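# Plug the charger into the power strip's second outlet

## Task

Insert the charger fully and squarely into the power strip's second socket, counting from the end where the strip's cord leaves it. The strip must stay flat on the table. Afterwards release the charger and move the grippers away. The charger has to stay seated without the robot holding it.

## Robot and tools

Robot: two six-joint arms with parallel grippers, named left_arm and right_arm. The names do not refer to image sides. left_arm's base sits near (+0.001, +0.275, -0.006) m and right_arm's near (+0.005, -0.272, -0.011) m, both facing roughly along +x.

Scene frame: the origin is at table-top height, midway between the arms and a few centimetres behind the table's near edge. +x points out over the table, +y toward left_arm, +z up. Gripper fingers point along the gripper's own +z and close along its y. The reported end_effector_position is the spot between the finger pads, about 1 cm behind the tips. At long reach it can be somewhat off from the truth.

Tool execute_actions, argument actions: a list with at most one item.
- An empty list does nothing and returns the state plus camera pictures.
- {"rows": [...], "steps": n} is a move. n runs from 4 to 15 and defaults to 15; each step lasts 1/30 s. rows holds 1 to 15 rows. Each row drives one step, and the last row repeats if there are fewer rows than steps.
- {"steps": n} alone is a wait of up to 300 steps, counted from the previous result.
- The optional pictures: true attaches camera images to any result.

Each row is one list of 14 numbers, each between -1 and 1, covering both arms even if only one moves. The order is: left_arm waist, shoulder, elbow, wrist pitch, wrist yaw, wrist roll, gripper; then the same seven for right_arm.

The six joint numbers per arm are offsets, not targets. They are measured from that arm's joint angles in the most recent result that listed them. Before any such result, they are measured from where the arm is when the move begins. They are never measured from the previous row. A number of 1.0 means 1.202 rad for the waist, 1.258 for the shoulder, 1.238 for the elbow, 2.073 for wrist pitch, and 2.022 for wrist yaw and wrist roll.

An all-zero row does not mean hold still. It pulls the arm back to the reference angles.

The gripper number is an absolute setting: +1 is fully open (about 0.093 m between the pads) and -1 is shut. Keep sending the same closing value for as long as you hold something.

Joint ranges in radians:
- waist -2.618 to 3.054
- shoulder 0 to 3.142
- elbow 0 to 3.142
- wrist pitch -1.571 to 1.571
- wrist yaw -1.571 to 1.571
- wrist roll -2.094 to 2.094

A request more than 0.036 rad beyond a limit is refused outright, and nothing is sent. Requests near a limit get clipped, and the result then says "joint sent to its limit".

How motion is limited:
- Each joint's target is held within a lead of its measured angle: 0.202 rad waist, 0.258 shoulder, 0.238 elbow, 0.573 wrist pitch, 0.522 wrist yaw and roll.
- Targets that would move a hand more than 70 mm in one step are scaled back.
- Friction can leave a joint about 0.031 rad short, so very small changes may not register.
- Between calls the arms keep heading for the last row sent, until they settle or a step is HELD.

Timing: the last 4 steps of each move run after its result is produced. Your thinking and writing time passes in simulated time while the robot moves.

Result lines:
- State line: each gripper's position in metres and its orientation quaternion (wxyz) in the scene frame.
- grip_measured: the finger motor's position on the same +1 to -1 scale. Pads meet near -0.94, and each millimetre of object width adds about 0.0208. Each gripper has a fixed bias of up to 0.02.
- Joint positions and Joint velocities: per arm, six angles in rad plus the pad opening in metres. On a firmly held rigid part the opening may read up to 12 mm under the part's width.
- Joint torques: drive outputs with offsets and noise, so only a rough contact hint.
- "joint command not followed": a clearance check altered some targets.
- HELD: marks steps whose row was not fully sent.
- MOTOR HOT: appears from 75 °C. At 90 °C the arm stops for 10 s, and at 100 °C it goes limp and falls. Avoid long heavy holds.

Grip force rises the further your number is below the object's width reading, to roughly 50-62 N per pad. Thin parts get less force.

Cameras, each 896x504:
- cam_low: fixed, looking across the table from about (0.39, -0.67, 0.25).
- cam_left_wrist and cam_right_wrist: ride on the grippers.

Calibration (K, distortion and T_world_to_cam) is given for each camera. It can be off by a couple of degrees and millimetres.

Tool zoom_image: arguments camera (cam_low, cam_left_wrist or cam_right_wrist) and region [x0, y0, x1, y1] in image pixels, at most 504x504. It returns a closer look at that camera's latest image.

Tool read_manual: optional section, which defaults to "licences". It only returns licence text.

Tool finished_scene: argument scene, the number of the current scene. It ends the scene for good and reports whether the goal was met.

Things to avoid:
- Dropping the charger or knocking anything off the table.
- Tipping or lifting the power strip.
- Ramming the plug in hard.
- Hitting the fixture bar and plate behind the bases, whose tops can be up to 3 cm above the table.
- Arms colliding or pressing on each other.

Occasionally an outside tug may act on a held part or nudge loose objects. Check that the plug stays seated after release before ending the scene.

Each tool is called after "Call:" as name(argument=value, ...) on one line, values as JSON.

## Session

Call:
execute_actions(actions=[])

Scene clock: 0.00 s of 4500.00 s.
left_arm: end_effector_position=(+0.5145, +0.3219, +0.1055) grip_measured=+0.989 end_effector_quat_wxyz=(+0.637, -0.238, +0.724, +0.112) | right_arm: end_effector_position=(+0.4784, -0.1785, +0.2943) grip_measured=+1.000 end_effector_quat_wxyz=(+0.612, +0.358, +0.620, +0.335)
Joint positions: left_arm=[-0.107  2.071  0.913  0.931 -0.565 -0.256  0.093] | right_arm=[0.296 1.5   1.005 0.457 0.285 1.081 0.093]
Joint velocities: left_arm=[-0.017 -0.007 -0.002 -0.022  0.007  0.037 -0.   ] | right_arm=[-0.007  0.002  0.007  0.051 -0.022  0.081  0.   ]
Joint torques (N m, as the arm reports them, + toward a larger angle): no reading
Motor temperatures (°C, as the motors report them): left_arm=[30 34 33 31 30 33] | right_arm=[29 35 33 32 31 32]
camera_calibration (this result's frames):
cam_left_wrist: T_world_to_cam=[[0.483549, -0.863249, 0.144853, 0.00863506], [-0.437571, -0.381718, -0.81414, 0.47346], [0.758098, 0.330293, -0.562312, -0.351612], [0, 0, 0, 1]] pos_world=[0.469553, 0.304317, 0.186496]
cam_right_wrist: T_world_to_cam=[[-0.024556, -0.512263, -0.858478, 0.172584], [-0.416509, 0.785897, -0.45704, 0.512373], [0.9088, 0.346341, -0.232661, -0.22467], [0, 0, 0, 1]] pos_world=[0.421826, -0.236451, 0.330063]

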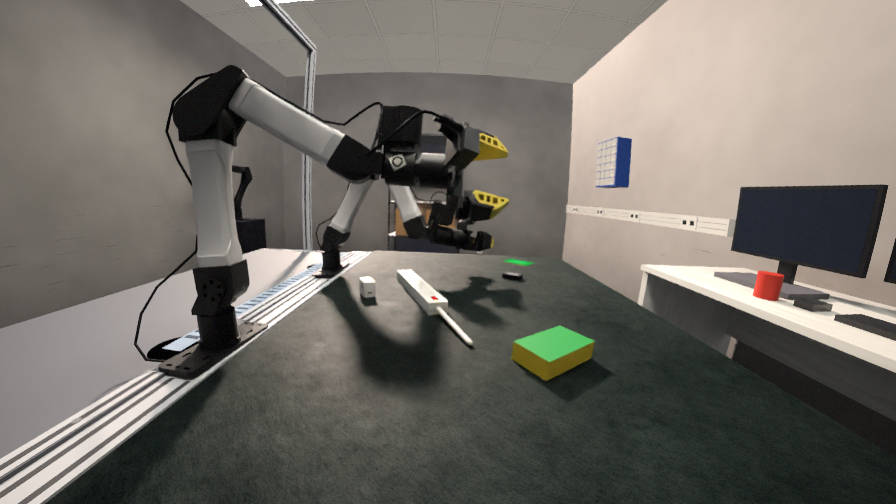

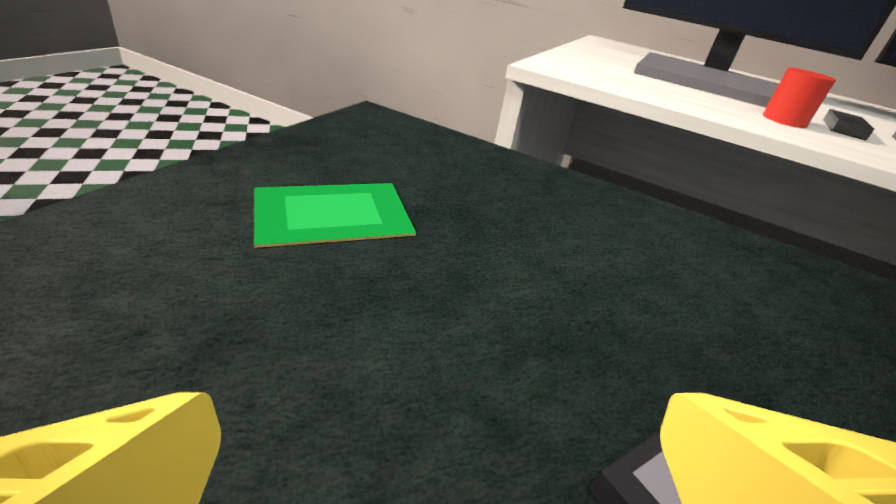

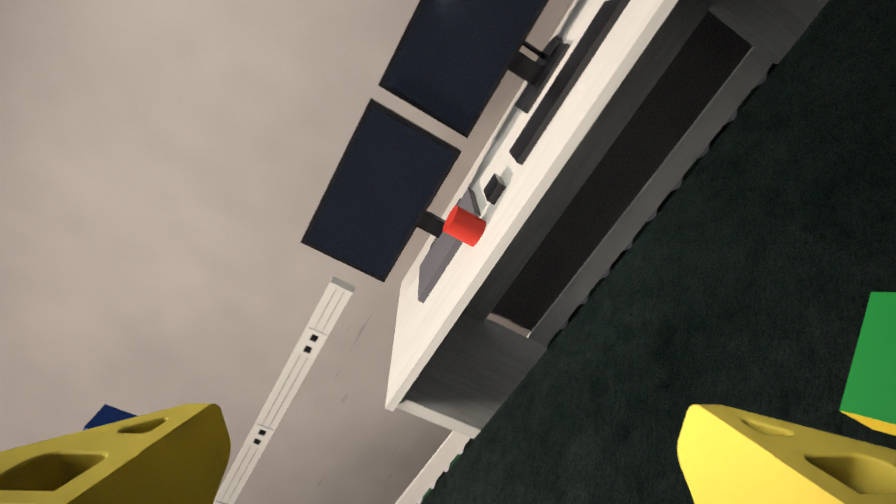

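Call:
zoom_image(camera="cam_low", region=[340, 255, 490, 355])

Call:
zoom_image(camera="cam_low", region=[345, 265, 390, 305])

Region (340, 255, 490, 355) of cam_low's 896x504 image, scaled by 3.360, with more detail than that image has.

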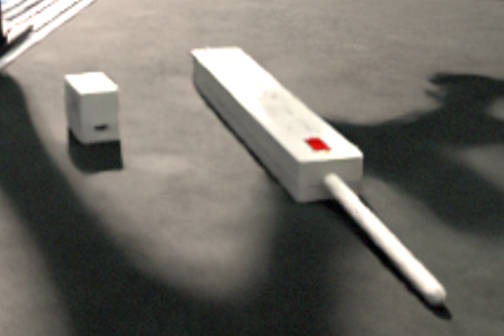

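Region (345, 265, 390, 305) of cam_low's 896x504 image, scaled by 11.200, with more detail than that image has.

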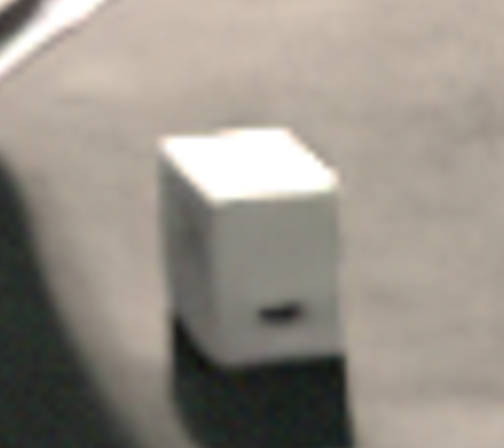

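Call:
execute_actions(actions=[{"rows": [[-0.005,-0.003,0.03,-0.01,0.01,0.01,1, 0.003,0.004,-0.02,0.012,0.004,-0.015,1],[-0.015,-0.008,0.07,-0.03,0.025,0.022,1, 0.006,0.01,-0.055,0.032,0.01,-0.04,1],[-0.03,-0.014,0.12,-0.055,0.045,0.038,1, 0.01,0.017,-0.1,0.057,0.018,-0.072,1],[-0.05,-0.02,0.175,-0.085,0.065,0.055,1, 0.014,0.024,-0.15,0.084,0.026,-0.108,1],[-0.07,-0.027,0.23,-0.118,0.087,0.073,1, 0.018,0.031,-0.2,0.112,0.034,-0.145,1],[-0.09,-0.034,0.285,-0.152,0.108,0.09,1, 0.022,0.038,-0.25,0.14,0.042,-0.182,1],[-0.11,-0.04,0.34,-0.187,0.13,0.108,1, 0.026,0.045,-0.3,0.168,0.05,-0.218,1],[-0.13,-0.047,0.395,-0.222,0.15,0.126,1, 0.03,0.052,-0.35,0.196,0.058,-0.255,1],[-0.15,-0.053,0.45,-0.258,0.17,0.143,1, 0.034,0.059,-0.4,0.224,0.066,-0.29,1],[-0.17,-0.06,0.505,-0.295,0.19,0.16,1, 0.038,0.066,-0.45,0.252,0.074,-0.325,1],[-0.19,-0.065,0.56,-0.332,0.21,0.177,1, 0.042,0.073,-0.5,0.28,0.082,-0.36,1],[-0.21,-0.07,0.61,-0.37,0.228,0.192,1, 0.046,0.08,-0.55,0.308,0.09,-0.39,1],[-0.23,-0.074,0.66,-0.41,0.243,0.205,1, 0.05,0.086,-0.6,0.335,0.097,-0.42,1],[-0.25,-0.078,0.70,-0.45,0.255,0.216,1, 0.052,0.092,-0.64,0.357,0.104,-0.444,1],[-0.27,-0.08,0.738,-0.49,0.265,0.224,1, 0.055,0.097,-0.674,0.375,0.109,-0.46,1]], "steps": 15}])

Scene clock: 13.60 s of 4500.00 s.
left_arm: end_effector_position=(+0.5897, +0.2100, +0.2156) grip_measured=+0.989 end_effector_quat_wxyz=(+0.676, -0.078, +0.731, +0.040) | right_arm: end_effector_position=(+0.4172, -0.2028, +0.1266) grip_measured=+1.000 end_effector_quat_wxyz=(+0.615, +0.226, +0.745, +0.123)
Joint positions: left_arm=[-0.234  2.05   1.334  0.595 -0.375 -0.089  0.093] | right_arm=[0.332 1.566 0.502 0.817 0.375 0.629 0.093]
Joint velocities: left_arm=[-0.637 -0.178  1.404 -1.531  0.901  0.711 -0.   ] | right_arm=[ 0.159  0.393 -1.907  1.282  0.432 -1.853  0.   ]
Joint torques (N m, as the arm reports them, + toward a larger angle): left_arm=[ -1.05 -14.71  10.36   2.49   0.13  -0.04] | right_arm=[ 0.61 -5.85  6.33  2.89  0.06 -0.1 ]
Motor temperatures (°C, as the motors report them): left_arm=[30 38 34 34 30 33] | right_arm=[29 37 36 36 31 32]
Steps of this call (steps 1 to 90: nothing new was sent; then 10.23 s passed at rest; steps 91 to 101: the first 11 steps of this action). Readings (joint positions):
91: left_arm=[-0.107 2.071 0.914 0.929 -0.564 -0.254] | right_arm=[0.296 1.500 1.003 0.460 0.285 1.077]
92: left_arm=[-0.107 2.071 0.923 0.916 -0.561 -0.249] | right_arm=[0.296 1.500 0.995 0.473 0.286 1.066]
94: left_arm=[-0.115 2.071 0.988 0.850 -0.538 -0.225] | right_arm=[0.299 1.500 0.938 0.536 0.296 1.012]
98: left_arm=[-0.171 2.066 1.187 0.725 -0.456 -0.156] | right_arm=[0.316 1.521 0.702 0.695 0.336 0.815]
101: the state above

Call:
execute_actions(actions=[{"rows": [[-0.19,-0.064,0.398,-0.375,0.171,0.141,1, 0.025,0.0445,-0.267,0.201,0.064,-0.236,1],[-0.217,-0.064,0.398,-0.42,0.171,0.141,1, 0.025,0.0445,-0.267,0.201,0.064,-0.236,1],[-0.244,-0.064,0.398,-0.465,0.171,0.141,1, 0.025,0.0445,-0.267,0.201,0.064,-0.236,1],[-0.271,-0.064,0.398,-0.51,0.171,0.141,1, 0.025,0.0445,-0.267,0.201,0.064,-0.236,1],[-0.298,-0.064,0.398,-0.555,0.171,0.141,1, 0.025,0.0445,-0.267,0.201,0.064,-0.236,1],[-0.325,-0.06,0.398,-0.6,0.171,0.141,1, 0.025,0.0445,-0.267,0.201,0.064,-0.236,1],[-0.352,-0.055,0.398,-0.645,0.171,0.141,1, 0.025,0.0445,-0.267,0.201,0.064,-0.236,1],[-0.379,-0.05,0.398,-0.69,0.171,0.141,1, 0.025,0.0445,-0.267,0.201,0.064,-0.236,1],[-0.406,-0.043,0.398,-0.735,0.171,0.141,1, 0.025,0.0445,-0.267,0.201,0.064,-0.236,1],[-0.433,-0.036,0.398,-0.78,0.171,0.141,1, 0.025,0.0445,-0.267,0.201,0.064,-0.236,1],[-0.46,-0.028,0.398,-0.825,0.171,0.141,1, 0.025,0.0445,-0.267,0.201,0.064,-0.236,1],[-0.487,-0.02,0.398,-0.87,0.171,0.141,1, 0.025,0.0445,-0.267,0.201,0.064,-0.236,1],[-0.514,-0.012,0.398,-0.915,0.171,0.141,1, 0.025,0.0445,-0.267,0.201,0.064,-0.236,1],[-0.54,-0.005,0.398,-0.96,0.171,0.141,1, 0.025,0.0445,-0.267,0.201,0.064,-0.236,1],[-0.563,0.0,0.398,-1.0,0.171,0.141,1, 0.025,0.0445,-0.267,0.201,0.064,-0.236,1]], "steps": 15}])

Call:
execute_actions(actions=[{"steps": 20}])

Scene clock: 14.70 s of 4500.00 s.
left_arm: end_effector_position=(+0.4413, -0.0533, +0.2293) grip_measured=+0.989 end_effector_quat_wxyz=(+0.419, +0.361, +0.830, -0.069) | right_arm: end_effector_position=(+0.3504, -0.2370, +0.0837) grip_measured=+1.000 end_effector_quat_wxyz=(+0.639, +0.076, +0.763, -0.059)
Joint positions: left_arm=[-0.668  1.962  1.821 -0.578 -0.041  0.185  0.093] | right_arm=[0.352 1.614 0.169 1.221 0.492 0.159 0.093]
Joint velocities: left_arm=[-0.818  0.076 -0.007 -1.663 -0.037  0.051 -0.001] | right_arm=[ 0.012  0.007  0.012 -0.007  0.007  0.007  0.   ]
Joint torques (N m, as the arm reports them, + toward a larger angle): left_arm=[ -0.18 -10.01   9.23   1.91   0.1    0.03] | right_arm=[ 0.85 -3.81  4.64  2.65  0.03 -0.08]
Motor temperatures (°C, as the motors report them): left_arm=[30 39 34 34 30 33] | right_arm=[29 36 36 36 31 32]
Steps of this call (steps 1 to 4: the last 4 steps of your previous action; steps 5 to 22: the robot went on to your last target; steps 23 to 33: the first 11 steps of this action). Readings (joint positions):
23: left_arm=[-0.444 1.957 1.821 -0.080 -0.042 0.185] | right_arm=[0.352 1.614 0.169 1.220 0.492 0.160]
24: left_arm=[-0.448 1.957 1.821 -0.104 -0.042 0.185] | right_arm=[0.352 1.614 0.169 1.220 0.492 0.160]
26: left_arm=[-0.473 1.957 1.821 -0.190 -0.043 0.185] | right_arm=[0.352 1.614 0.169 1.221 0.492 0.160]
30: left_arm=[-0.579 1.957 1.821 -0.410 -0.043 0.185] | right_arm=[0.352 1.614 0.169 1.221 0.492 0.159]
33: the state above

Scene clock: 15.37 s of 4500.00 s.
left_arm: end_effector_position=(+0.2301, -0.0099, +0.1105) grip_measured=+0.989 end_effector_quat_wxyz=(-0.033, +0.517, +0.855, +0.041) | right_arm: end_effector_position=(+0.3504, -0.2370, +0.0838) grip_measured=+1.000 end_effector_quat_wxyz=(+0.639, +0.076, +0.763, -0.059)
Joint positions: left_arm=[-0.922  2.047  1.821 -1.453 -0.028  0.188  0.093] | right_arm=[0.352 1.614 0.169 1.222 0.492 0.158 0.093]
Joint velocities: left_arm=[-0.022 -0.002 -0.002 -0.168  0.007  0.051  0.001] | right_arm=[-0.002  0.017  0.007  0.007 -0.007 -0.051  0.   ]
Joint torques (N m, as the arm reports them, + toward a larger angle): left_arm=[  0.79 -10.71   7.61   0.11   0.04   0.05] | right_arm=[ 0.84 -3.79  4.62  2.66  0.03 -0.09]
Motor temperatures (°C, as the motors report them): left_arm=[30 39 34 34 30 33] | right_arm=[29 36 36 37 31 32]
Kept back: nothing.
Steps of this call (steps 1 to 4: the last 4 steps of your previous action; steps 5 to 20: the robot went on to your last target). Readings (joint positions):
1: left_arm=[-0.698 1.966 1.821 -0.634 -0.041 0.185] | right_arm=[0.352 1.614 0.169 1.221 0.492 0.158]
2: left_arm=[-0.727 1.971 1.821 -0.690 -0.041 0.185] | right_arm=[0.352 1.614 0.169 1.221 0.492 0.158]
4: left_arm=[-0.785 1.986 1.821 -0.804 -0.040 0.185] | right_arm=[0.352 1.614 0.169 1.221 0.492 0.158]
8: left_arm=[-0.888 2.022 1.821 -1.079 -0.034 0.186] | right_arm=[0.352 1.614 0.169 1.222 0.492 0.158]
20: the state above

Call:
execute_actions(actions=[{"rows": [[0.01,0.015,0,-0.02,-0.008,0,1, 0,0,0,0,0,0,1],[0.02,0.03,0,-0.03,-0.014,0,1, 0,0,0,0,0,0,1],[0.028,0.045,0,-0.038,-0.014,0,1, 0,0,0,0,0,0,1],[0.028,0.06,0,-0.044,-0.014,0,1, 0,0,0,0,0,0,1],[0.026,0.073,0,-0.049,-0.014,0,1, 0,0,0,0,0,0,1],[0.026,0.085,0,-0.052,-0.014,0,1, 0,0,0,0,0,0,1],[0.026,0.095,0,-0.053,-0.014,0,1, 0,0,0,0,0,0,1],[0.026,0.103,0,-0.053,-0.014,0,1, 0,0,0,0,0,0,1],[0.026,0.108,0,-0.053,-0.014,0,1, 0,0,0,0,0,0,1],[0.026,0.111,0,-0.053,-0.014,0,1, 0,0,0,0,0,0,1]], "steps": 15}])

Call:
execute_actions(actions=[{"steps": 8}], pictures=true)

Scene clock: 16.03 s of 4500.00 s.
left_arm: end_effector_position=(+0.2242, +0.0142, +0.0709) grip_measured=+0.989 end_effector_quat_wxyz=(-0.132, +0.504, +0.850, +0.083) | right_arm: end_effector_position=(+0.3504, -0.2370, +0.0838) grip_measured=+1.000 end_effector_quat_wxyz=(+0.639, +0.076, +0.763, -0.059)
Joint positions: left_arm=[-0.902  2.178  1.821 -1.537 -0.042  0.188  0.093] | right_arm=[0.352 1.614 0.169 1.222 0.492 0.158 0.093]
Joint velocities: left_arm=[-0.017  0.291 -0.012 -0.007 -0.022  0.022  0.   ] | right_arm=[ 0.027 -0.002 -0.017 -0.007 -0.037 -0.022  0.   ]
Joint torques (N m, as the arm reports them, + toward a larger angle): left_arm=[  0.77 -12.7    6.65  -0.64  -0.02  -0.03] | right_arm=[ 0.13 -4.43  4.37  2.5  -0.09 -0.03]
Motor temperatures (°C, as the motors report them): left_arm=[30 39 34 34 30 33] | right_arm=[29 36 36 37 31 32]
joint sent to its limit (left arm) — the command would take joint 4 (wrist pitch) past its lower limit, so that joint was sent only as far as its limit.
Steps of this call (steps 1 to 9: the robot went on to your last target; steps 10 to 20: the first 11 steps of this action). Readings (joint positions):
10: left_arm=[-0.922 2.047 1.821 -1.470 -0.028 0.188] | right_arm=[0.352 1.614 0.169 1.222 0.492 0.158]
11: left_arm=[-0.922 2.049 1.821 -1.475 -0.030 0.188] | right_arm=[0.352 1.614 0.169 1.222 0.492 0.158]
13: left_arm=[-0.916 2.063 1.821 -1.494 -0.033 0.188] | right_arm=[0.352 1.614 0.169 1.222 0.492 0.158]
17: left_arm=[-0.903 2.132 1.821 -1.530 -0.041 0.188] | right_arm=[0.352 1.614 0.169 1.222 0.492 0.158]
20: the state above

Scene clock: 16.30 s of 4500.00 s.
left_arm: end_effector_position=(+0.2226, +0.0165, +0.0681) grip_measured=+0.989 end_effector_quat_wxyz=(-0.142, +0.503, +0.848, +0.087) | right_arm: end_effector_position=(+0.3504, -0.2370, +0.0838) grip_measured=+1.000 end_effector_quat_wxyz=(+0.639, +0.076, +0.763, -0.059)
Joint positions: left_arm=[-0.902  2.189  1.821 -1.547 -0.043  0.188  0.093] | right_arm=[0.352 1.614 0.169 1.222 0.492 0.158 0.093]
Joint velocities: left_arm=[ 0.012 -0.002 -0.002 -0.022  0.037 -0.037  0.   ] | right_arm=[-0.012  0.002 -0.002  0.037 -0.022 -0.022  0.   ]
Joint torques (N m, as the arm reports them, + toward a larger angle): left_arm=[  0.88 -11.88   6.49  -0.55  -0.01  -0.04] | right_arm=[ 0.13 -4.42  4.37  2.51 -0.09 -0.03]
Motor temperatures (°C, as the motors report them): left_arm=[30 39 34 34 30 33] | right_arm=[29 36 36 37 31 32]
joint sent to its limit (left arm) — the command would take joint 4 (wrist pitch) past its lower limit, so that joint was sent only as far as its limit.
Kept back: nothing.
Steps of this call (steps 1 to 4: the last 4 steps of your previous action; steps 5 to 8: the robot went on to your last target). Readings (joint positions):
1: left_arm=[-0.902 2.186 1.821 -1.538 -0.042 0.188] | right_arm=[0.352 1.614 0.169 1.222 0.492 0.158]
2: left_arm=[-0.902 2.189 1.821 -1.539 -0.043 0.188] | right_arm=[0.352 1.614 0.169 1.222 0.492 0.158]
4: left_arm=[-0.902 2.189 1.821 -1.542 -0.043 0.188] | right_arm=[0.352 1.614 0.169 1.222 0.492 0.158]
8: the state above
camera_calibration (this result's frames):
cam_left_wrist: T_world_to_cam=[[-0.876098, -0.482132, -0.000731874, 0.197858], [-0.345048, 0.625937, 0.699389, 0.058393], [-0.33674, 0.612986, -0.714741, 0.198939], [0, 0, 0, 1]] pos_world=[0.260482, -0.0631034, 0.101495]
cam_right_wrist: T_world_to_cam=[[-0.184021, -0.982776, -0.0169517, -0.167347], [-0.563826, 0.11967, -0.817178, 0.332691], [0.805132, -0.14082, -0.576136, -0.187377], [0, 0, 0, 1]] pos_world=[0.307647, -0.230664, 0.161077]

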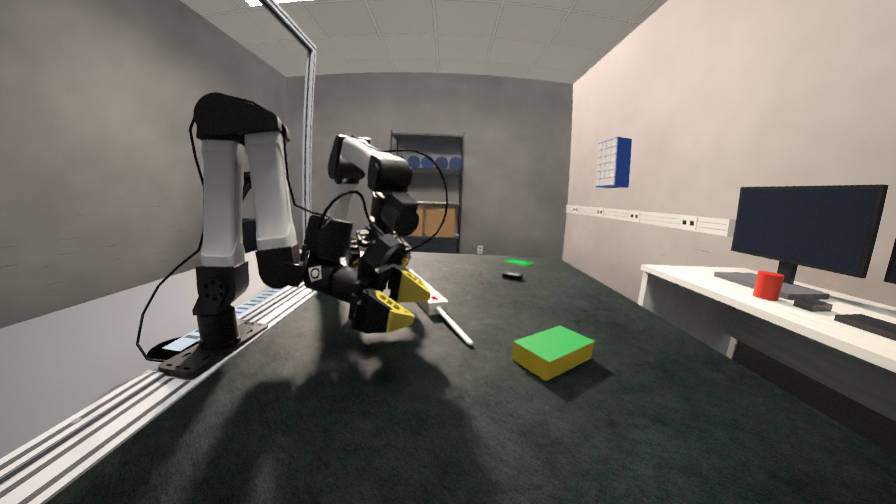

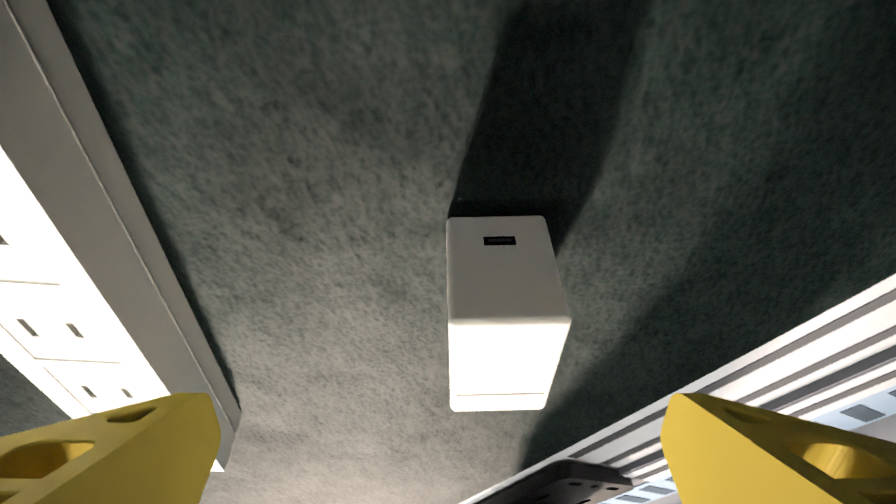

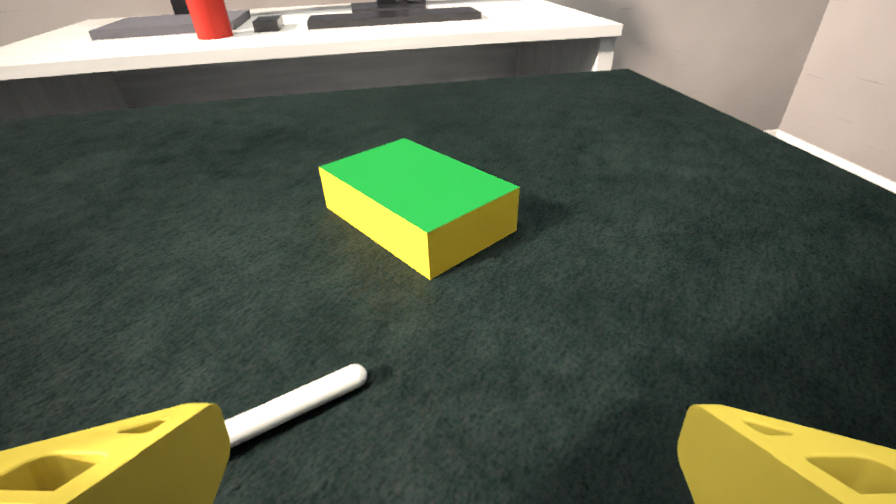

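Call:
zoom_image(camera="cam_left_wrist", region=[0, 200, 280, 490])

Call:
zoom_image(camera="cam_left_wrist", region=[420, 200, 600, 440])

Region (0, 200, 280, 490) of cam_left_wrist's 896x504 image, scaled by 1.738, with more detail than that image has; it fills the left 487 columns of this view, and the rest is white.

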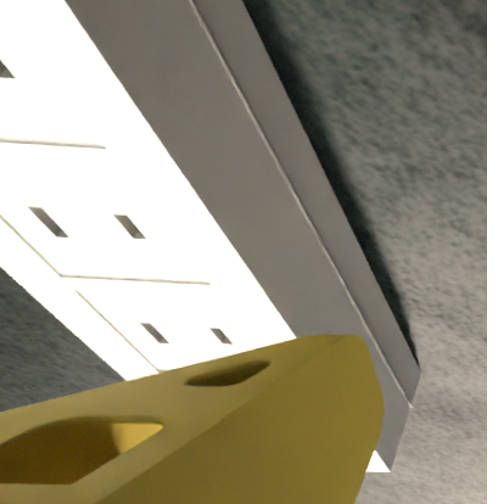

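Region (420, 200, 600, 440) of cam_left_wrist's 896x504 image, scaled by 2.100, with more detail than that image has; it fills the left 378 columns of this view, and the rest is white.

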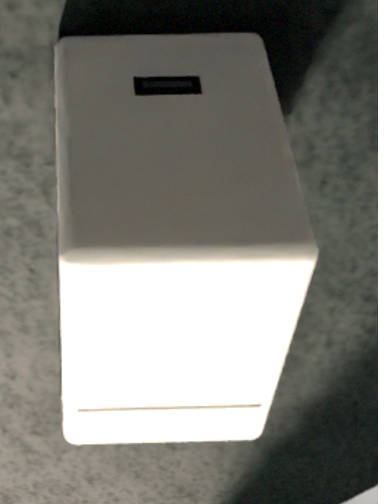

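Call:
execute_actions(actions=[{"rows": [[-0.015,0,-0.015,0.008,0.008,-0.01,0.9, 0,0,0,0,0,0,1],[-0.03,0,-0.032,0.018,0.0145,-0.02,0.8, 0,0,0,0,0,0,1],[-0.04,0,-0.05,0.028,0.0145,-0.025,0.7, 0,0,0,0,0,0,1],[-0.044,0,-0.068,0.038,0.0145,-0.025,0.6, 0,0,0,0,0,0,1],[-0.044,0,-0.086,0.048,0.0145,-0.025,0.5, 0,0,0,0,0,0,1],[-0.044,0,-0.104,0.058,0.0145,-0.025,0.4, 0,0,0,0,0,0,1],[-0.044,0,-0.12,0.067,0.0145,-0.025,0.3, 0,0,0,0,0,0,1],[-0.044,0,-0.135,0.075,0.0145,-0.025,0.25, 0,0,0,0,0,0,1],[-0.044,0,-0.148,0.082,0.0145,-0.025,0.2, 0,0,0,0,0,0,1],[-0.044,0,-0.158,0.088,0.0145,-0.025,0.2, 0,0,0,0,0,0,1],[-0.044,0,-0.165,0.091,0.0145,-0.025,0.2, 0,0,0,0,0,0,1],[-0.044,0,-0.17,0.093,0.0145,-0.025,0.2, 0,0,0,0,0,0,1]], "steps": 15}])

Call:
execute_actions(actions=[{"steps": 10}], pictures=true)

Scene clock: 20.70 s of 4500.00 s.
left_arm: end_effector_position=(+0.1951, +0.0181, +0.0301) grip_measured=+0.204 end_effector_quat_wxyz=(-0.163, +0.507, +0.841, +0.093) | right_arm: end_effector_position=(+0.3504, -0.2370, +0.0838) grip_measured=+1.000 end_effector_quat_wxyz=(+0.639, +0.076, +0.763, -0.059)
Joint positions: left_arm=[-0.957  2.189  1.655 -1.427 -0.023  0.152  0.055] | right_arm=[0.352 1.614 0.169 1.222 0.492 0.158 0.093]
Joint velocities: left_arm=[ 0.002  0.002 -0.379  0.374  0.007 -0.007 -0.003] | right_arm=[-0.002 -0.002 -0.002 -0.037  0.051 -0.007  0.   ]
Joint torques (N m, as the arm reports them, + toward a larger angle): left_arm=[  0.18 -11.57   5.05  -0.44   0.07  -0.12] | right_arm=[ 0.15 -4.43  4.38  2.51 -0.09 -0.03]
Motor temperatures (°C, as the motors report them): left_arm=[30 40 34 34 30 33] | right_arm=[29 37 36 38 31 32]
joint sent to its limit (left arm) — the command would take joint 4 (wrist pitch) past its lower limit, so that joint was sent only as far as its limit.
Steps of this call (steps 1 to 30: the robot went on to your last target; steps 31 to 90: nothing new was sent; then 1.03 s passed at rest; steps 91 to 101: the first 11 steps of this action). Readings (joint positions):
91: left_arm=[-0.903 2.189 1.821 -1.550 -0.043 0.187] | right_arm=[0.352 1.614 0.169 1.222 0.492 0.158]
92: left_arm=[-0.906 2.189 1.818 -1.546 -0.041 0.182] | right_arm=[0.352 1.614 0.169 1.222 0.492 0.158]
94: left_arm=[-0.921 2.189 1.797 -1.525 -0.037 0.169] | right_arm=[0.352 1.614 0.169 1.222 0.492 0.158]
98: left_arm=[-0.954 2.189 1.709 -1.467 -0.026 0.156] | right_arm=[0.352 1.614 0.169 1.222 0.492 0.158]
101: the state above

Scene clock: 21.03 s of 4500.00 s.
left_arm: end_effector_position=(+0.1980, +0.0143, +0.0218) grip_measured=+0.202 end_effector_quat_wxyz=(-0.150, +0.507, +0.844, +0.088) | right_arm: end_effector_position=(+0.3504, -0.2370, +0.0838) grip_measured=+1.000 end_effector_quat_wxyz=(+0.639, +0.076, +0.763, -0.059)
Joint positions: left_arm=[-0.957  2.189  1.631 -1.374 -0.022  0.148  0.055] | right_arm=[0.352 1.614 0.169 1.222 0.492 0.158 0.093]
Joint velocities: left_arm=[-0.017 -0.002 -0.017 -0.007 -0.037  0.022 -0.   ] | right_arm=[-0.022 -0.007 -0.007 -0.007 -0.037  0.022  0.   ]
Joint torques (N m, as the arm reports them, + toward a larger angle): left_arm=[  0.31 -11.51   4.24  -0.36   0.14  -0.09] | right_arm=[ 0.14 -4.44  4.39  2.51 -0.09 -0.03]
Motor temperatures (°C, as the motors report them): left_arm=[30 40 34 34 30 33] | right_arm=[29 37 36 38 31 32]
Kept back: nothing.
Steps of this call (steps 1 to 4: the last 4 steps of your previous action; steps 5 to 10: the robot went on to your last target). Readings (joint positions):
1: left_arm=[-0.957 2.189 1.644 -1.416 -0.023 0.151] | right_arm=[0.352 1.614 0.169 1.222 0.492 0.158]
2: left_arm=[-0.957 2.189 1.636 -1.407 -0.023 0.150] | right_arm=[0.352 1.614 0.169 1.222 0.492 0.158]
4: left_arm=[-0.957 2.189 1.631 -1.395 -0.022 0.149] | right_arm=[0.352 1.614 0.169 1.222 0.492 0.158]
8: left_arm=[-0.957 2.189 1.631 -1.378 -0.022 0.148] | right_arm=[0.352 1.614 0.169 1.222 0.492 0.158]
10: the state above
camera_calibration (this result's frames):
cam_left_wrist: T_world_to_cam=[[-0.880569, -0.47386, 0.00734255, 0.175815], [-0.329242, 0.622825, 0.70971, 0.0803702], [-0.340877, 0.622532, -0.704455, 0.159359], [0, 0, 0, 1]] pos_world=[0.2356, -0.065951, 0.0539309]
cam_right_wrist: T_world_to_cam=[[-0.184021, -0.982776, -0.0169517, -0.167347], [-0.563826, 0.11967, -0.817178, 0.332691], [0.805132, -0.14082, -0.576136, -0.187377], [0, 0, 0, 1]] pos_world=[0.307647, -0.230664, 0.161077]

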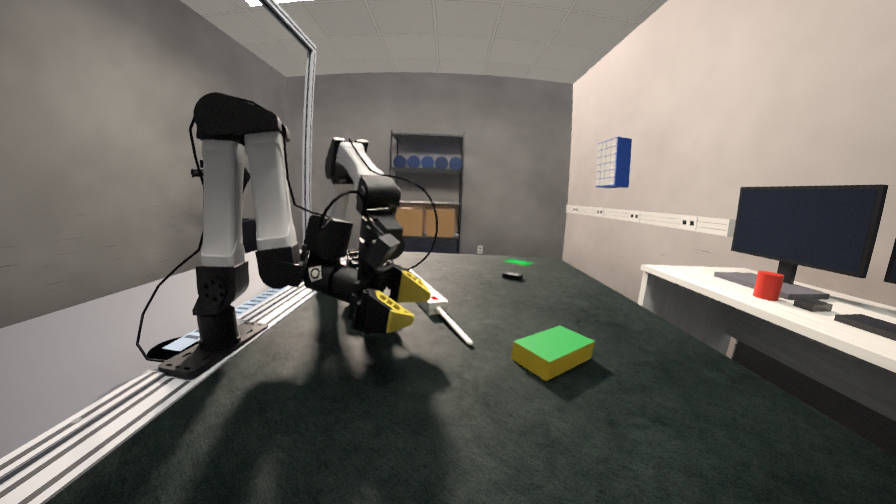

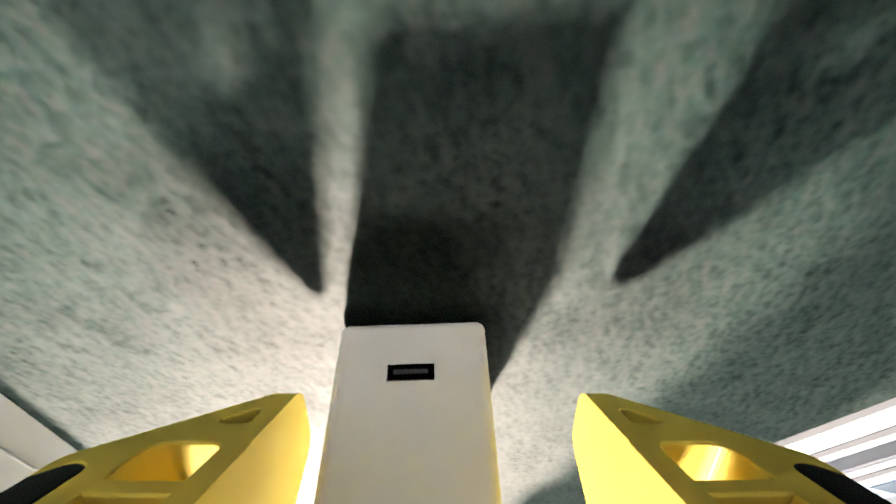

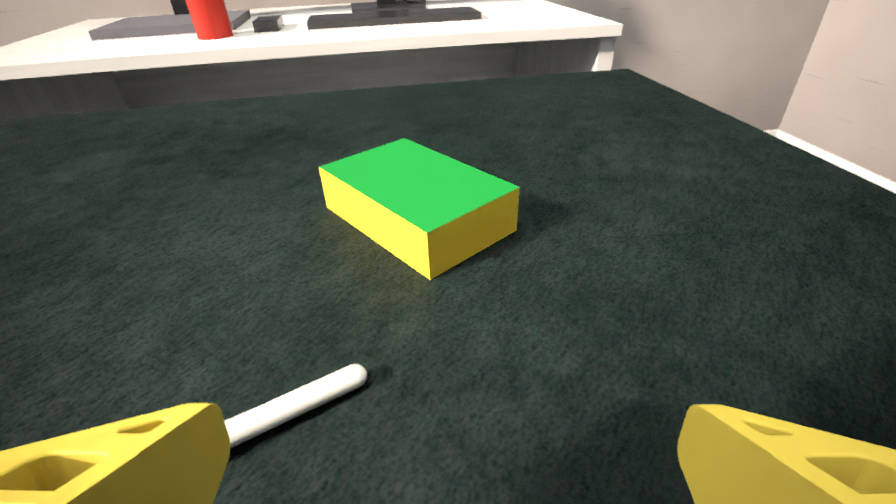

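Call:
execute_actions(actions=[{"rows": [[0.02,0,0,0,0,0,0.2, 0,0,0,0,0,0,1],[0.03,0,0,0,0,0,0.2, 0,0,0,0,0,0,1],[0.03,0,0,0,0,0,0.15, 0,0,0,0,0,0,1],[0.022,0,0,0,0,0,0.08, 0,0,0,0,0,0,1],[0.022,0,0,0,0,0,0.0, 0,0,0,0,0,0,1],[0.022,0,0,0,0,0,-0.08, 0,0,0,0,0,0,1],[0.022,0,0,0,0,0,-0.16, 0,0,0,0,0,0,1],[0.022,0,0,0,0,0,-0.23, 0,0,0,0,0,0,1],[0.022,0,0,0,0,0,-0.29, 0,0,0,0,0,0,1],[0.022,0,0,0,0,0,-0.35, 0,0,0,0,0,0,1],[0.022,0,0,0,0,0,-0.42, 0,0,0,0,0,0,1],[0.022,0,0,0,0,0,-0.5, 0,0,0,0,0,0,1],[0.022,0,0,0,0,0,-0.58, 0,0,0,0,0,0,1],[0.022,0,0,0,0,0,-0.64, 0,0,0,0,0,0,1]], "steps": 15}])

Call:
execute_actions(actions=[{"steps": 8}], pictures=true)

Scene clock: 22.37 s of 4500.00 s.
left_arm: end_effector_position=(+0.2032, +0.0166, +0.0214) grip_measured=-0.381 end_effector_quat_wxyz=(-0.148, +0.500, +0.849, +0.085) | right_arm: end_effector_position=(+0.3504, -0.2370, +0.0838) grip_measured=+1.000 end_effector_quat_wxyz=(+0.639, +0.076, +0.763, -0.059)
Joint positions: left_arm=[-0.94   2.189  1.631 -1.367 -0.022  0.147  0.027] | right_arm=[0.352 1.614 0.169 1.222 0.492 0.158 0.093]
Joint velocities: left_arm=[ 0.002  0.002 -0.007 -0.066  0.022 -0.022 -0.061] | right_arm=[-0.002  0.002  0.012  0.007  0.007  0.051  0.   ]
Joint torques (N m, as the arm reports them, + toward a larger angle): left_arm=[  0.96 -11.6    6.33  -0.61   0.04  -0.01] | right_arm=[ 0.15 -4.45  4.37  2.5  -0.09 -0.03]
Motor temperatures (°C, as the motors report them): left_arm=[30 41 34 33 30 33] | right_arm=[29 37 36 38 31 32]
Steps of this call (steps 1 to 29: the robot went on to your last target; steps 30 to 40: the first 11 steps of this action). Readings (joint positions):
30: left_arm=[-0.956 2.189 1.631 -1.367 -0.022 0.147] | right_arm=[0.352 1.614 0.169 1.222 0.492 0.158]
31: left_arm=[-0.954 2.189 1.631 -1.367 -0.022 0.147] | right_arm=[0.352 1.614 0.169 1.222 0.492 0.158]
33: left_arm=[-0.946 2.189 1.631 -1.367 -0.022 0.147] | right_arm=[0.352 1.614 0.169 1.222 0.492 0.158]
37: left_arm=[-0.940 2.189 1.631 -1.367 -0.022 0.147] | right_arm=[0.352 1.614 0.169 1.222 0.492 0.158]
40: the state above

Scene clock: 22.63 s of 4500.00 s.
left_arm: end_effector_position=(+0.2032, +0.0166, +0.0214) grip_measured=-0.484 end_effector_quat_wxyz=(-0.148, +0.500, +0.849, +0.085) | right_arm: end_effector_position=(+0.3504, -0.2370, +0.0838) grip_measured=+1.000 end_effector_quat_wxyz=(+0.639, +0.076, +0.763, -0.059)
Joint positions: left_arm=[-0.94   2.189  1.631 -1.367 -0.022  0.147  0.022] | right_arm=[0.352 1.614 0.169 1.222 0.492 0.158 0.093]
Joint velocities: left_arm=[-0.027 -0.002 -0.002  0.066 -0.037 -0.022 -0.   ] | right_arm=[ 0.002 -0.002  0.002 -0.022 -0.037  0.007  0.   ]
Joint torques (N m, as the arm reports them, + toward a larger angle): left_arm=[  0.87 -11.58   6.33  -0.58   0.07  -0.02] | right_arm=[ 0.15 -4.4   4.36  2.51 -0.09 -0.03]
Motor temperatures (°C, as the motors report them): left_arm=[30 41 34 33 30 33] | right_arm=[29 37 35 38 31 32]
Kept back: nothing.
Steps of this call (steps 1 to 4: the last 4 steps of your previous action; steps 5 to 8: the robot went on to your last target). Readings (joint positions):
1: left_arm=[-0.940 2.189 1.631 -1.367 -0.022 0.147] | right_arm=[0.352 1.614 0.169 1.222 0.492 0.158]
2: left_arm=[-0.940 2.189 1.631 -1.367 -0.022 0.147] | right_arm=[0.352 1.614 0.169 1.222 0.492 0.158]
4: left_arm=[-0.940 2.189 1.631 -1.367 -0.022 0.147] | right_arm=[0.352 1.614 0.169 1.222 0.492 0.158]
8: the state above
camera_calibration (this result's frames):
cam_left_wrist: T_world_to_cam=[[-0.872249, -0.48902, 0.00641663, 0.180045], [-0.342812, 0.620716, 0.705118, 0.083825], [-0.348799, 0.612839, -0.709061, 0.16135], [0, 0, 0, 1]] pos_world=[0.24206, -0.0628675, 0.0541453]
cam_right_wrist: T_world_to_cam=[[-0.184021, -0.982776, -0.0169517, -0.167347], [-0.563826, 0.11967, -0.817178, 0.332691], [0.805132, -0.14082, -0.576136, -0.187377], [0, 0, 0, 1]] pos_world=[0.307647, -0.230664, 0.161077]

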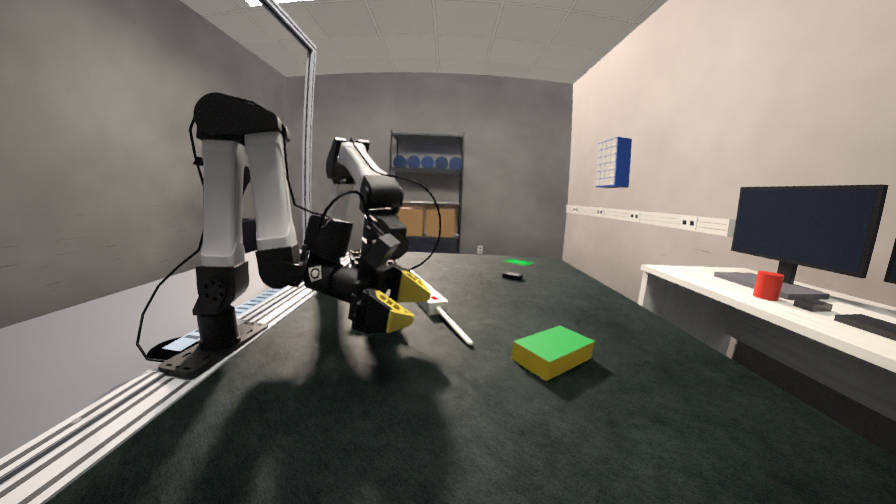

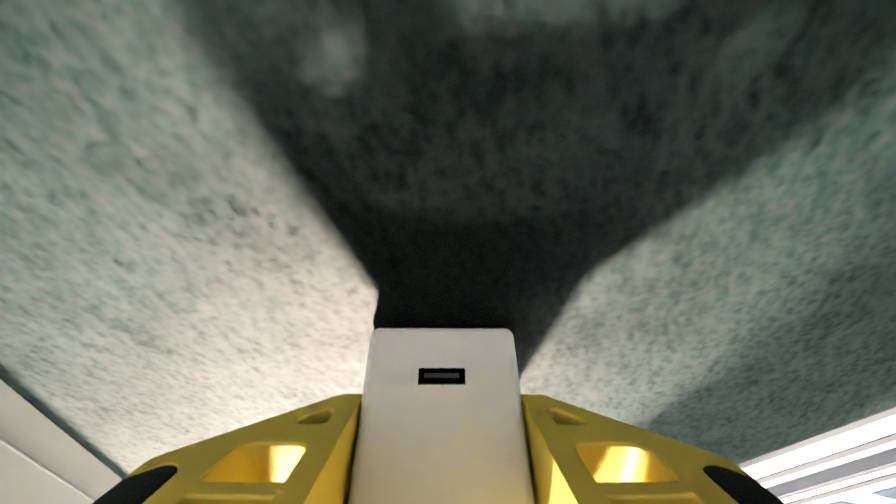

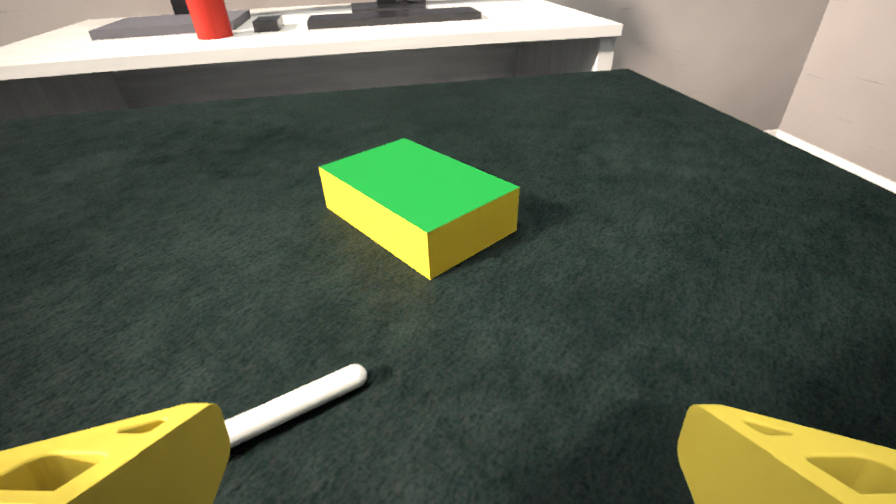

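Call:
execute_actions(actions=[{"rows": [[0,-0.015,0,0,0,0,-0.64, 0,0,0,0,0,0,0.8],[0,-0.035,0,0,0,0,-0.64, 0,0,0,0,0,0,0.6],[0,-0.06,0,0.01,0,0,-0.64, 0,0,0,0,0,0,0.4],[0,-0.088,0,0.03,0,0,-0.64, 0,0,0,0,0,0,0.2],[0.01,-0.116,0,0.055,0.01,0,-0.64, 0,0,0,0,0,0,0],[0.022,-0.144,0,0.085,0.02,0.005,-0.64, 0,0,0,0,0,0,-0.2],[0.036,-0.172,0,0.115,0.032,0.01,-0.64, 0,0,0,0,0,0,-0.4],[0.052,-0.2,0,0.145,0.045,0.015,-0.64, 0,0,0,0,0,0,-0.6],[0.068,-0.226,0,0.175,0.058,0.02,-0.64, 0,0,0,0,0,0,-0.8],[0.084,-0.25,0,0.205,0.071,0.025,-0.64, 0,0,0,0,0,0,-1],[0.1,-0.272,-0.01,0.235,0.084,0.03,-0.64, 0,0,0,0,0,0,-1],[0.116,-0.29,-0.025,0.265,0.097,0.035,-0.64, 0,0,0,0,0,0,-1],[0.132,-0.305,-0.045,0.295,0.11,0.04,-0.64, 0,0,0,0,0,0,-1],[0.148,-0.317,-0.07,0.325,0.123,0.045,-0.64, 0,0,0,0,0,0,-1],[0.164,-0.326,-0.095,0.355,0.136,0.05,-0.64, 0,0,0,0,0,0,-1]], "steps": 15}])

Scene clock: 25.43 s of 4500.00 s.
left_arm: end_effector_position=(+0.2546, -0.0375, +0.1108) grip_measured=-0.484 end_effector_quat_wxyz=(+0.083, +0.492, +0.865, -0.050) | right_arm: end_effector_position=(+0.3504, -0.2370, +0.0838) grip_measured=-0.960 end_effector_quat_wxyz=(+0.639, +0.076, +0.763, -0.059)
Joint positions: left_arm=[-0.879  1.921  1.631 -1.108  0.064  0.17   0.022] | right_arm=[0.352 1.614 0.169 1.222 0.492 0.158 0.   ]
Joint velocities: left_arm=[ 0.598 -1.101 -0.007  1.414  0.608  0.198  0.   ] | right_arm=[-0.007 -0.007  0.012  0.007 -0.037  0.007  0.   ]
Joint torques (N m, as the arm reports them, + toward a larger angle): left_arm=[  1.71 -11.35   6.75   0.79   0.07   0.02] | right_arm=[ 0.14 -4.42  4.38  2.51 -0.08 -0.03]
Motor temperatures (°C, as the motors report them): left_arm=[30 41 34 33 30 33] | right_arm=[29 37 35 38 31 32]
Steps of this call (steps 1 to 15: the robot went on to your last target; steps 16 to 73: nothing new was sent; steps 74 to 84: the first 11 steps of this action). Readings (joint positions):
74: left_arm=[-0.940 2.189 1.631 -1.367 -0.022 0.147] | right_arm=[0.352 1.614 0.169 1.222 0.492 0.158]
75: left_arm=[-0.940 2.187 1.631 -1.367 -0.022 0.147] | right_arm=[0.352 1.614 0.169 1.222 0.492 0.158]
77: left_arm=[-0.940 2.169 1.631 -1.359 -0.022 0.147] | right_arm=[0.352 1.614 0.169 1.222 0.492 0.158]
81: left_arm=[-0.928 2.044 1.631 -1.251 0.008 0.153] | right_arm=[0.352 1.614 0.169 1.222 0.492 0.158]
84: the state above

Call:
execute_actions(actions=[{"rows": [[0.126,-0.113,-0.115,0.255,0.104,0.041,-0.64, 0.005,0,0,0,0.003,0,-1],[0.139,-0.113,-0.135,0.28,0.115,0.043,-0.64, 0.015,0.004,0.004,0,0.007,0.002,-1],[0.152,-0.113,-0.155,0.305,0.126,0.045,-0.64, 0.03,0.008,0.009,0,0.012,0.004,-1],[0.165,-0.113,-0.175,0.33,0.137,0.047,-0.64, 0.048,0.013,0.014,0,0.018,0.006,-1],[0.178,-0.113,-0.195,0.355,0.148,0.049,-0.64, 0.068,0.018,0.02,-0.002,0.024,0.008,-1],[0.191,-0.113,-0.215,0.38,0.159,0.051,-0.64, 0.09,0.023,0.026,-0.004,0.03,0.01,-1],[0.204,-0.113,-0.236,0.405,0.17,0.053,-0.64, 0.112,0.028,0.032,-0.006,0.036,0.012,-1],[0.217,-0.113,-0.257,0.43,0.181,0.055,-0.64, 0.135,0.033,0.038,-0.008,0.042,0.014,-1],[0.23,-0.113,-0.278,0.455,0.192,0.057,-0.64, 0.158,0.038,0.044,-0.01,0.048,0.016,-1],[0.243,-0.113,-0.299,0.48,0.203,0.059,-0.64, 0.181,0.043,0.05,-0.012,0.054,0.018,-1],[0.256,-0.113,-0.32,0.505,0.214,0.061,-0.64, 0.204,0.048,0.055,-0.013,0.06,0.02,-1],[0.269,-0.113,-0.341,0.53,0.225,0.063,-0.64, 0.227,0.053,0.06,-0.014,0.066,0.022,-1],[0.282,-0.113,-0.362,0.555,0.236,0.065,-0.64, 0.25,0.057,0.065,-0.015,0.072,0.024,-1],[0.295,-0.113,-0.383,0.58,0.247,0.067,-0.64, 0.275,0.061,0.07,-0.015,0.078,0.026,-1],[0.308,-0.113,-0.404,0.605,0.258,0.069,-0.64, 0.3,0.065,0.0735,-0.015,0.084,0.027,-1]], "steps": 15}])

Scene clock: 26.47 s of 4500.00 s.
left_arm: end_effector_position=(+0.3622, -0.0470, +0.1581) grip_measured=-0.484 end_effector_quat_wxyz=(+0.362, +0.449, +0.783, -0.233) | right_arm: end_effector_position=(+0.3481, -0.1774, +0.0848) grip_measured=-0.980 end_effector_quat_wxyz=(+0.645, +0.032, +0.763, -0.016)
Joint positions: left_arm=[-0.61   1.769  1.293 -0.289  0.399  0.269  0.022] | right_arm=[0.543 1.645 0.212 1.219 0.56  0.178 0.   ]
Joint velocities: left_arm=[ 0.462  0.007 -0.74   1.385  0.549  0.081 -0.   ] | right_arm=[ 0.794  0.178  0.222 -0.022  0.212  0.081  0.   ]
Joint torques (N m, as the arm reports them, + toward a larger angle): left_arm=[ 0.82 -9.    7.52  2.06  0.35  0.03] | right_arm=[ 0.52 -3.34  5.22  2.24  0.    0.04]
Motor temperatures (°C, as the motors report them): left_arm=[30 41 34 33 30 33] | right_arm=[29 37 35 38 31 32]
Steps of this call (steps 1 to 4: the last 4 steps of your previous action; steps 5 to 20: the robot went on to your last target; steps 21 to 31: the first 11 steps of this action). Readings (joint positions):
21: left_arm=[-0.741 1.769 1.526 -0.653 0.242 0.239] | right_arm=[0.352 1.614 0.169 1.222 0.492 0.158]
22: left_arm=[-0.739 1.769 1.516 -0.633 0.251 0.241] | right_arm=[0.353 1.614 0.169 1.222 0.493 0.158]
24: left_arm=[-0.727 1.769 1.478 -0.572 0.278 0.246] | right_arm=[0.370 1.614 0.169 1.222 0.502 0.160]
28: left_arm=[-0.665 1.769 1.372 -0.422 0.345 0.258] | right_arm=[0.460 1.625 0.187 1.221 0.533 0.169]
31: the state above

Call:
execute_actions(actions=[{"rows": [[0.092,0.008,-0.158,0.232,0.101,0.021,-0.64, 0.165,0.0403,0.0388,-0.0135,0.0504,0.017,-1],[0.1,0.008,-0.185,0.254,0.109,0.022,-0.64, 0.19,0.0403,0.0388,-0.0135,0.0504,0.017,-1],[0.108,0.008,-0.212,0.276,0.117,0.023,-0.64, 0.215,0.0403,0.0388,-0.0135,0.0504,0.017,-1],[0.116,0.008,-0.24,0.297,0.125,0.024,-0.64, 0.24,0.0403,0.0388,-0.0135,0.0504,0.017,-1],[0.124,0.008,-0.268,0.317,0.133,0.025,-0.64, 0.265,0.0403,0.0388,-0.0135,0.0504,0.017,-1],[0.132,0.008,-0.296,0.336,0.141,0.026,-0.64, 0.29,0.0403,0.0388,-0.0135,0.0504,0.017,-1],[0.14,0.008,-0.324,0.354,0.148,0.027,-0.64, 0.315,0.0403,0.0388,-0.0135,0.0504,0.017,-1],[0.148,0.008,-0.352,0.371,0.155,0.028,-0.64, 0.34,0.0403,0.0388,-0.0135,0.0504,0.017,-1],[0.155,0.008,-0.379,0.386,0.161,0.029,-0.64, 0.364,0.0403,0.0388,-0.0135,0.0504,0.017,-1],[0.162,0.008,-0.405,0.4,0.167,0.03,-0.64, 0.387,0.0403,0.0388,-0.0135,0.0504,0.017,-1],[0.168,0.008,-0.43,0.412,0.172,0.031,-0.64, 0.408,0.0403,0.0388,-0.0135,0.0504,0.017,-1],[0.174,0.008,-0.453,0.422,0.176,0.032,-0.64, 0.427,0.0403,0.0388,-0.0135,0.0504,0.017,-1],[0.179,0.008,-0.473,0.43,0.179,0.032,-0.64, 0.443,0.0403,0.0388,-0.0135,0.0504,0.017,-1],[0.183,0.008,-0.49,0.436,0.182,0.032,-0.64, 0.455,0.0403,0.0388,-0.0135,0.0504,0.017,-1],[0.185,0.008,-0.502,0.44,0.183,0.032,-0.64, 0.463,0.0403,0.0388,-0.0135,0.0504,0.017,-1]], "steps": 15}])

Call:
execute_actions(actions=[{"steps": 16}], pictures=true)

Scene clock: 27.50 s of 4500.00 s.
left_arm: end_effector_position=(+0.3640, +0.0014, +0.1072) grip_measured=-0.484 end_effector_quat_wxyz=(+0.464, +0.450, +0.701, -0.303) | right_arm: end_effector_position=(+0.2878, -0.0481, +0.0776) grip_measured=-0.980 end_effector_quat_wxyz=(+0.634, -0.096, +0.762, +0.093)
Joint positions: left_arm=[-0.431  1.785  0.836  0.416  0.68   0.315  0.022] | right_arm=[0.982 1.678 0.247 1.206 0.657 0.206 0.   ]
Joint velocities: left_arm=[ 0.256 -0.002 -1.053  0.784  0.315  0.022 -0.001] | right_arm=[ 0.794 -0.027 -0.002  0.022  0.007  0.022  0.   ]
Joint torques (N m, as the arm reports them, + toward a larger angle): left_arm=[ 0.54 -9.49  6.47  2.17  0.4   0.03] | right_arm=[ 0.38 -3.59  5.41  2.22 -0.03  0.02]
Motor temperatures (°C, as the motors report them): left_arm=[30 42 34 34 30 33] | right_arm=[29 37 36 38 31 32]
Steps of this call (steps 1 to 4: the last 4 steps of your previous action; steps 5 to 20: the robot went on to your last target; steps 21 to 31: the first 11 steps of this action). Readings (joint positions):
21: left_arm=[-0.512 1.829 1.094 0.006 0.550 0.301] | right_arm=[0.711 1.678 0.247 1.207 0.650 0.206]
22: left_arm=[-0.511 1.826 1.085 0.034 0.560 0.301] | right_arm=[0.722 1.678 0.247 1.207 0.653 0.206]
24: left_arm=[-0.504 1.812 1.057 0.123 0.585 0.304] | right_arm=[0.770 1.678 0.247 1.206 0.657 0.206]
28: left_arm=[-0.464 1.785 0.944 0.312 0.643 0.310] | right_arm=[0.894 1.678 0.247 1.206 0.657 0.206]
31: the state above

Scene clock: 28.03 s of 4500.00 s.
left_arm: end_effector_position=(+0.3414, +0.0162, +0.0888) grip_measured=-0.484 end_effector_quat_wxyz=(+0.474, +0.456, +0.682, -0.321) | right_arm: end_effector_position=(+0.2619, -0.0182, +0.0759) grip_measured=-0.980 end_effector_quat_wxyz=(+0.626, -0.138, +0.757, +0.128)
Joint positions: left_arm=[-0.398  1.785  0.688  0.591  0.754  0.325  0.022] | right_arm=[1.092 1.678 0.247 1.206 0.657 0.206 0.   ]
Joint velocities: left_arm=[ 0.007 -0.007  0.012 -0.037  0.037  0.037  0.   ] | right_arm=[-0.007 -0.012  0.012  0.066 -0.066 -0.037  0.   ]
Joint torques (N m, as the arm reports them, + toward a larger angle): left_arm=[ 0.89 -8.59  5.14  2.25  0.44  0.05] | right_arm=[ 0.7  -3.66  5.41  2.23 -0.02  0.03]
Motor temperatures (°C, as the motors report them): left_arm=[30 42 34 34 30 33] | right_arm=[29 36 36 38 31 32]
Kept back: nothing.
Steps of this call (steps 1 to 4: the last 4 steps of your previous action; steps 5 to 16: the robot went on to your last target). Readings (joint positions):
1: left_arm=[-0.422 1.785 0.801 0.442 0.691 0.317] | right_arm=[1.008 1.678 0.247 1.206 0.657 0.206]
2: left_arm=[-0.414 1.785 0.769 0.465 0.701 0.318] | right_arm=[1.033 1.678 0.247 1.206 0.657 0.206]
4: left_arm=[-0.403 1.785 0.717 0.516 0.724 0.322] | right_arm=[1.071 1.678 0.247 1.206 0.657 0.206]
8: left_arm=[-0.398 1.785 0.691 0.568 0.744 0.324] | right_arm=[1.092 1.678 0.247 1.206 0.657 0.206]
16: the state above
camera_calibration (this result's frames):
cam_left_wrist: T_world_to_cam=[[-0.926866, -0.375269, 0.00963714, 0.316432], [-0.27351, 0.657507, -0.702052, 0.184557], [0.257122, -0.653344, -0.71206, 0.0715126], [0, 0, 0, 1]] pos_world=[0.325381, 0.0441219, 0.17744]
cam_right_wrist: T_world_to_cam=[[0.376198, -0.926064, -0.0296775, -0.113488], [-0.548483, -0.196769, -0.81268, 0.2401], [0.746754, 0.322006, -0.581954, -0.0657036], [0, 0, 0, 1]] pos_world=[0.22345, -0.0366962, 0.15352]

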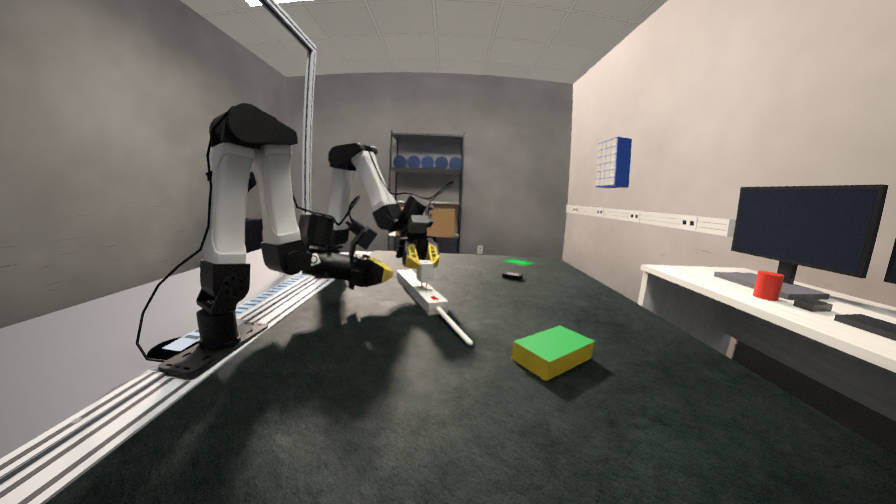

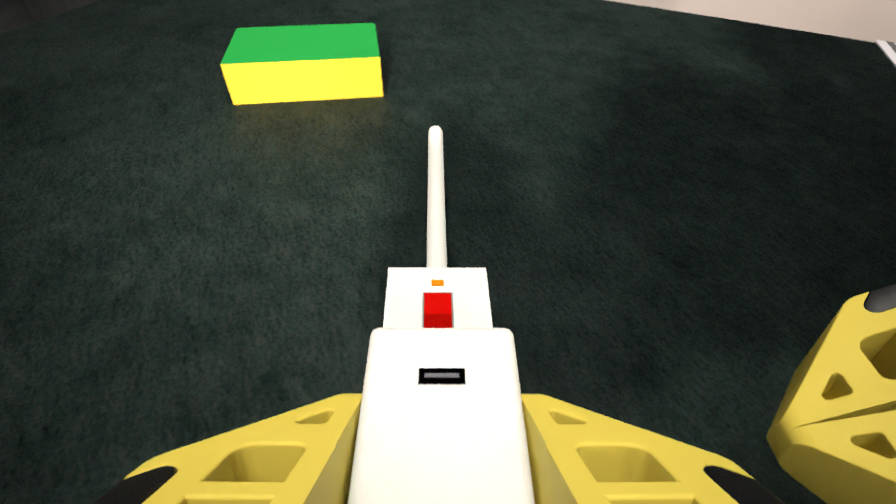

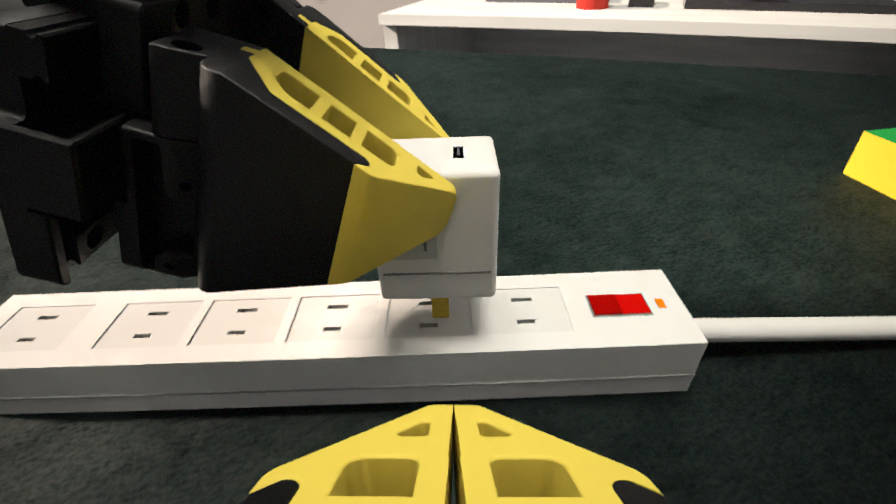

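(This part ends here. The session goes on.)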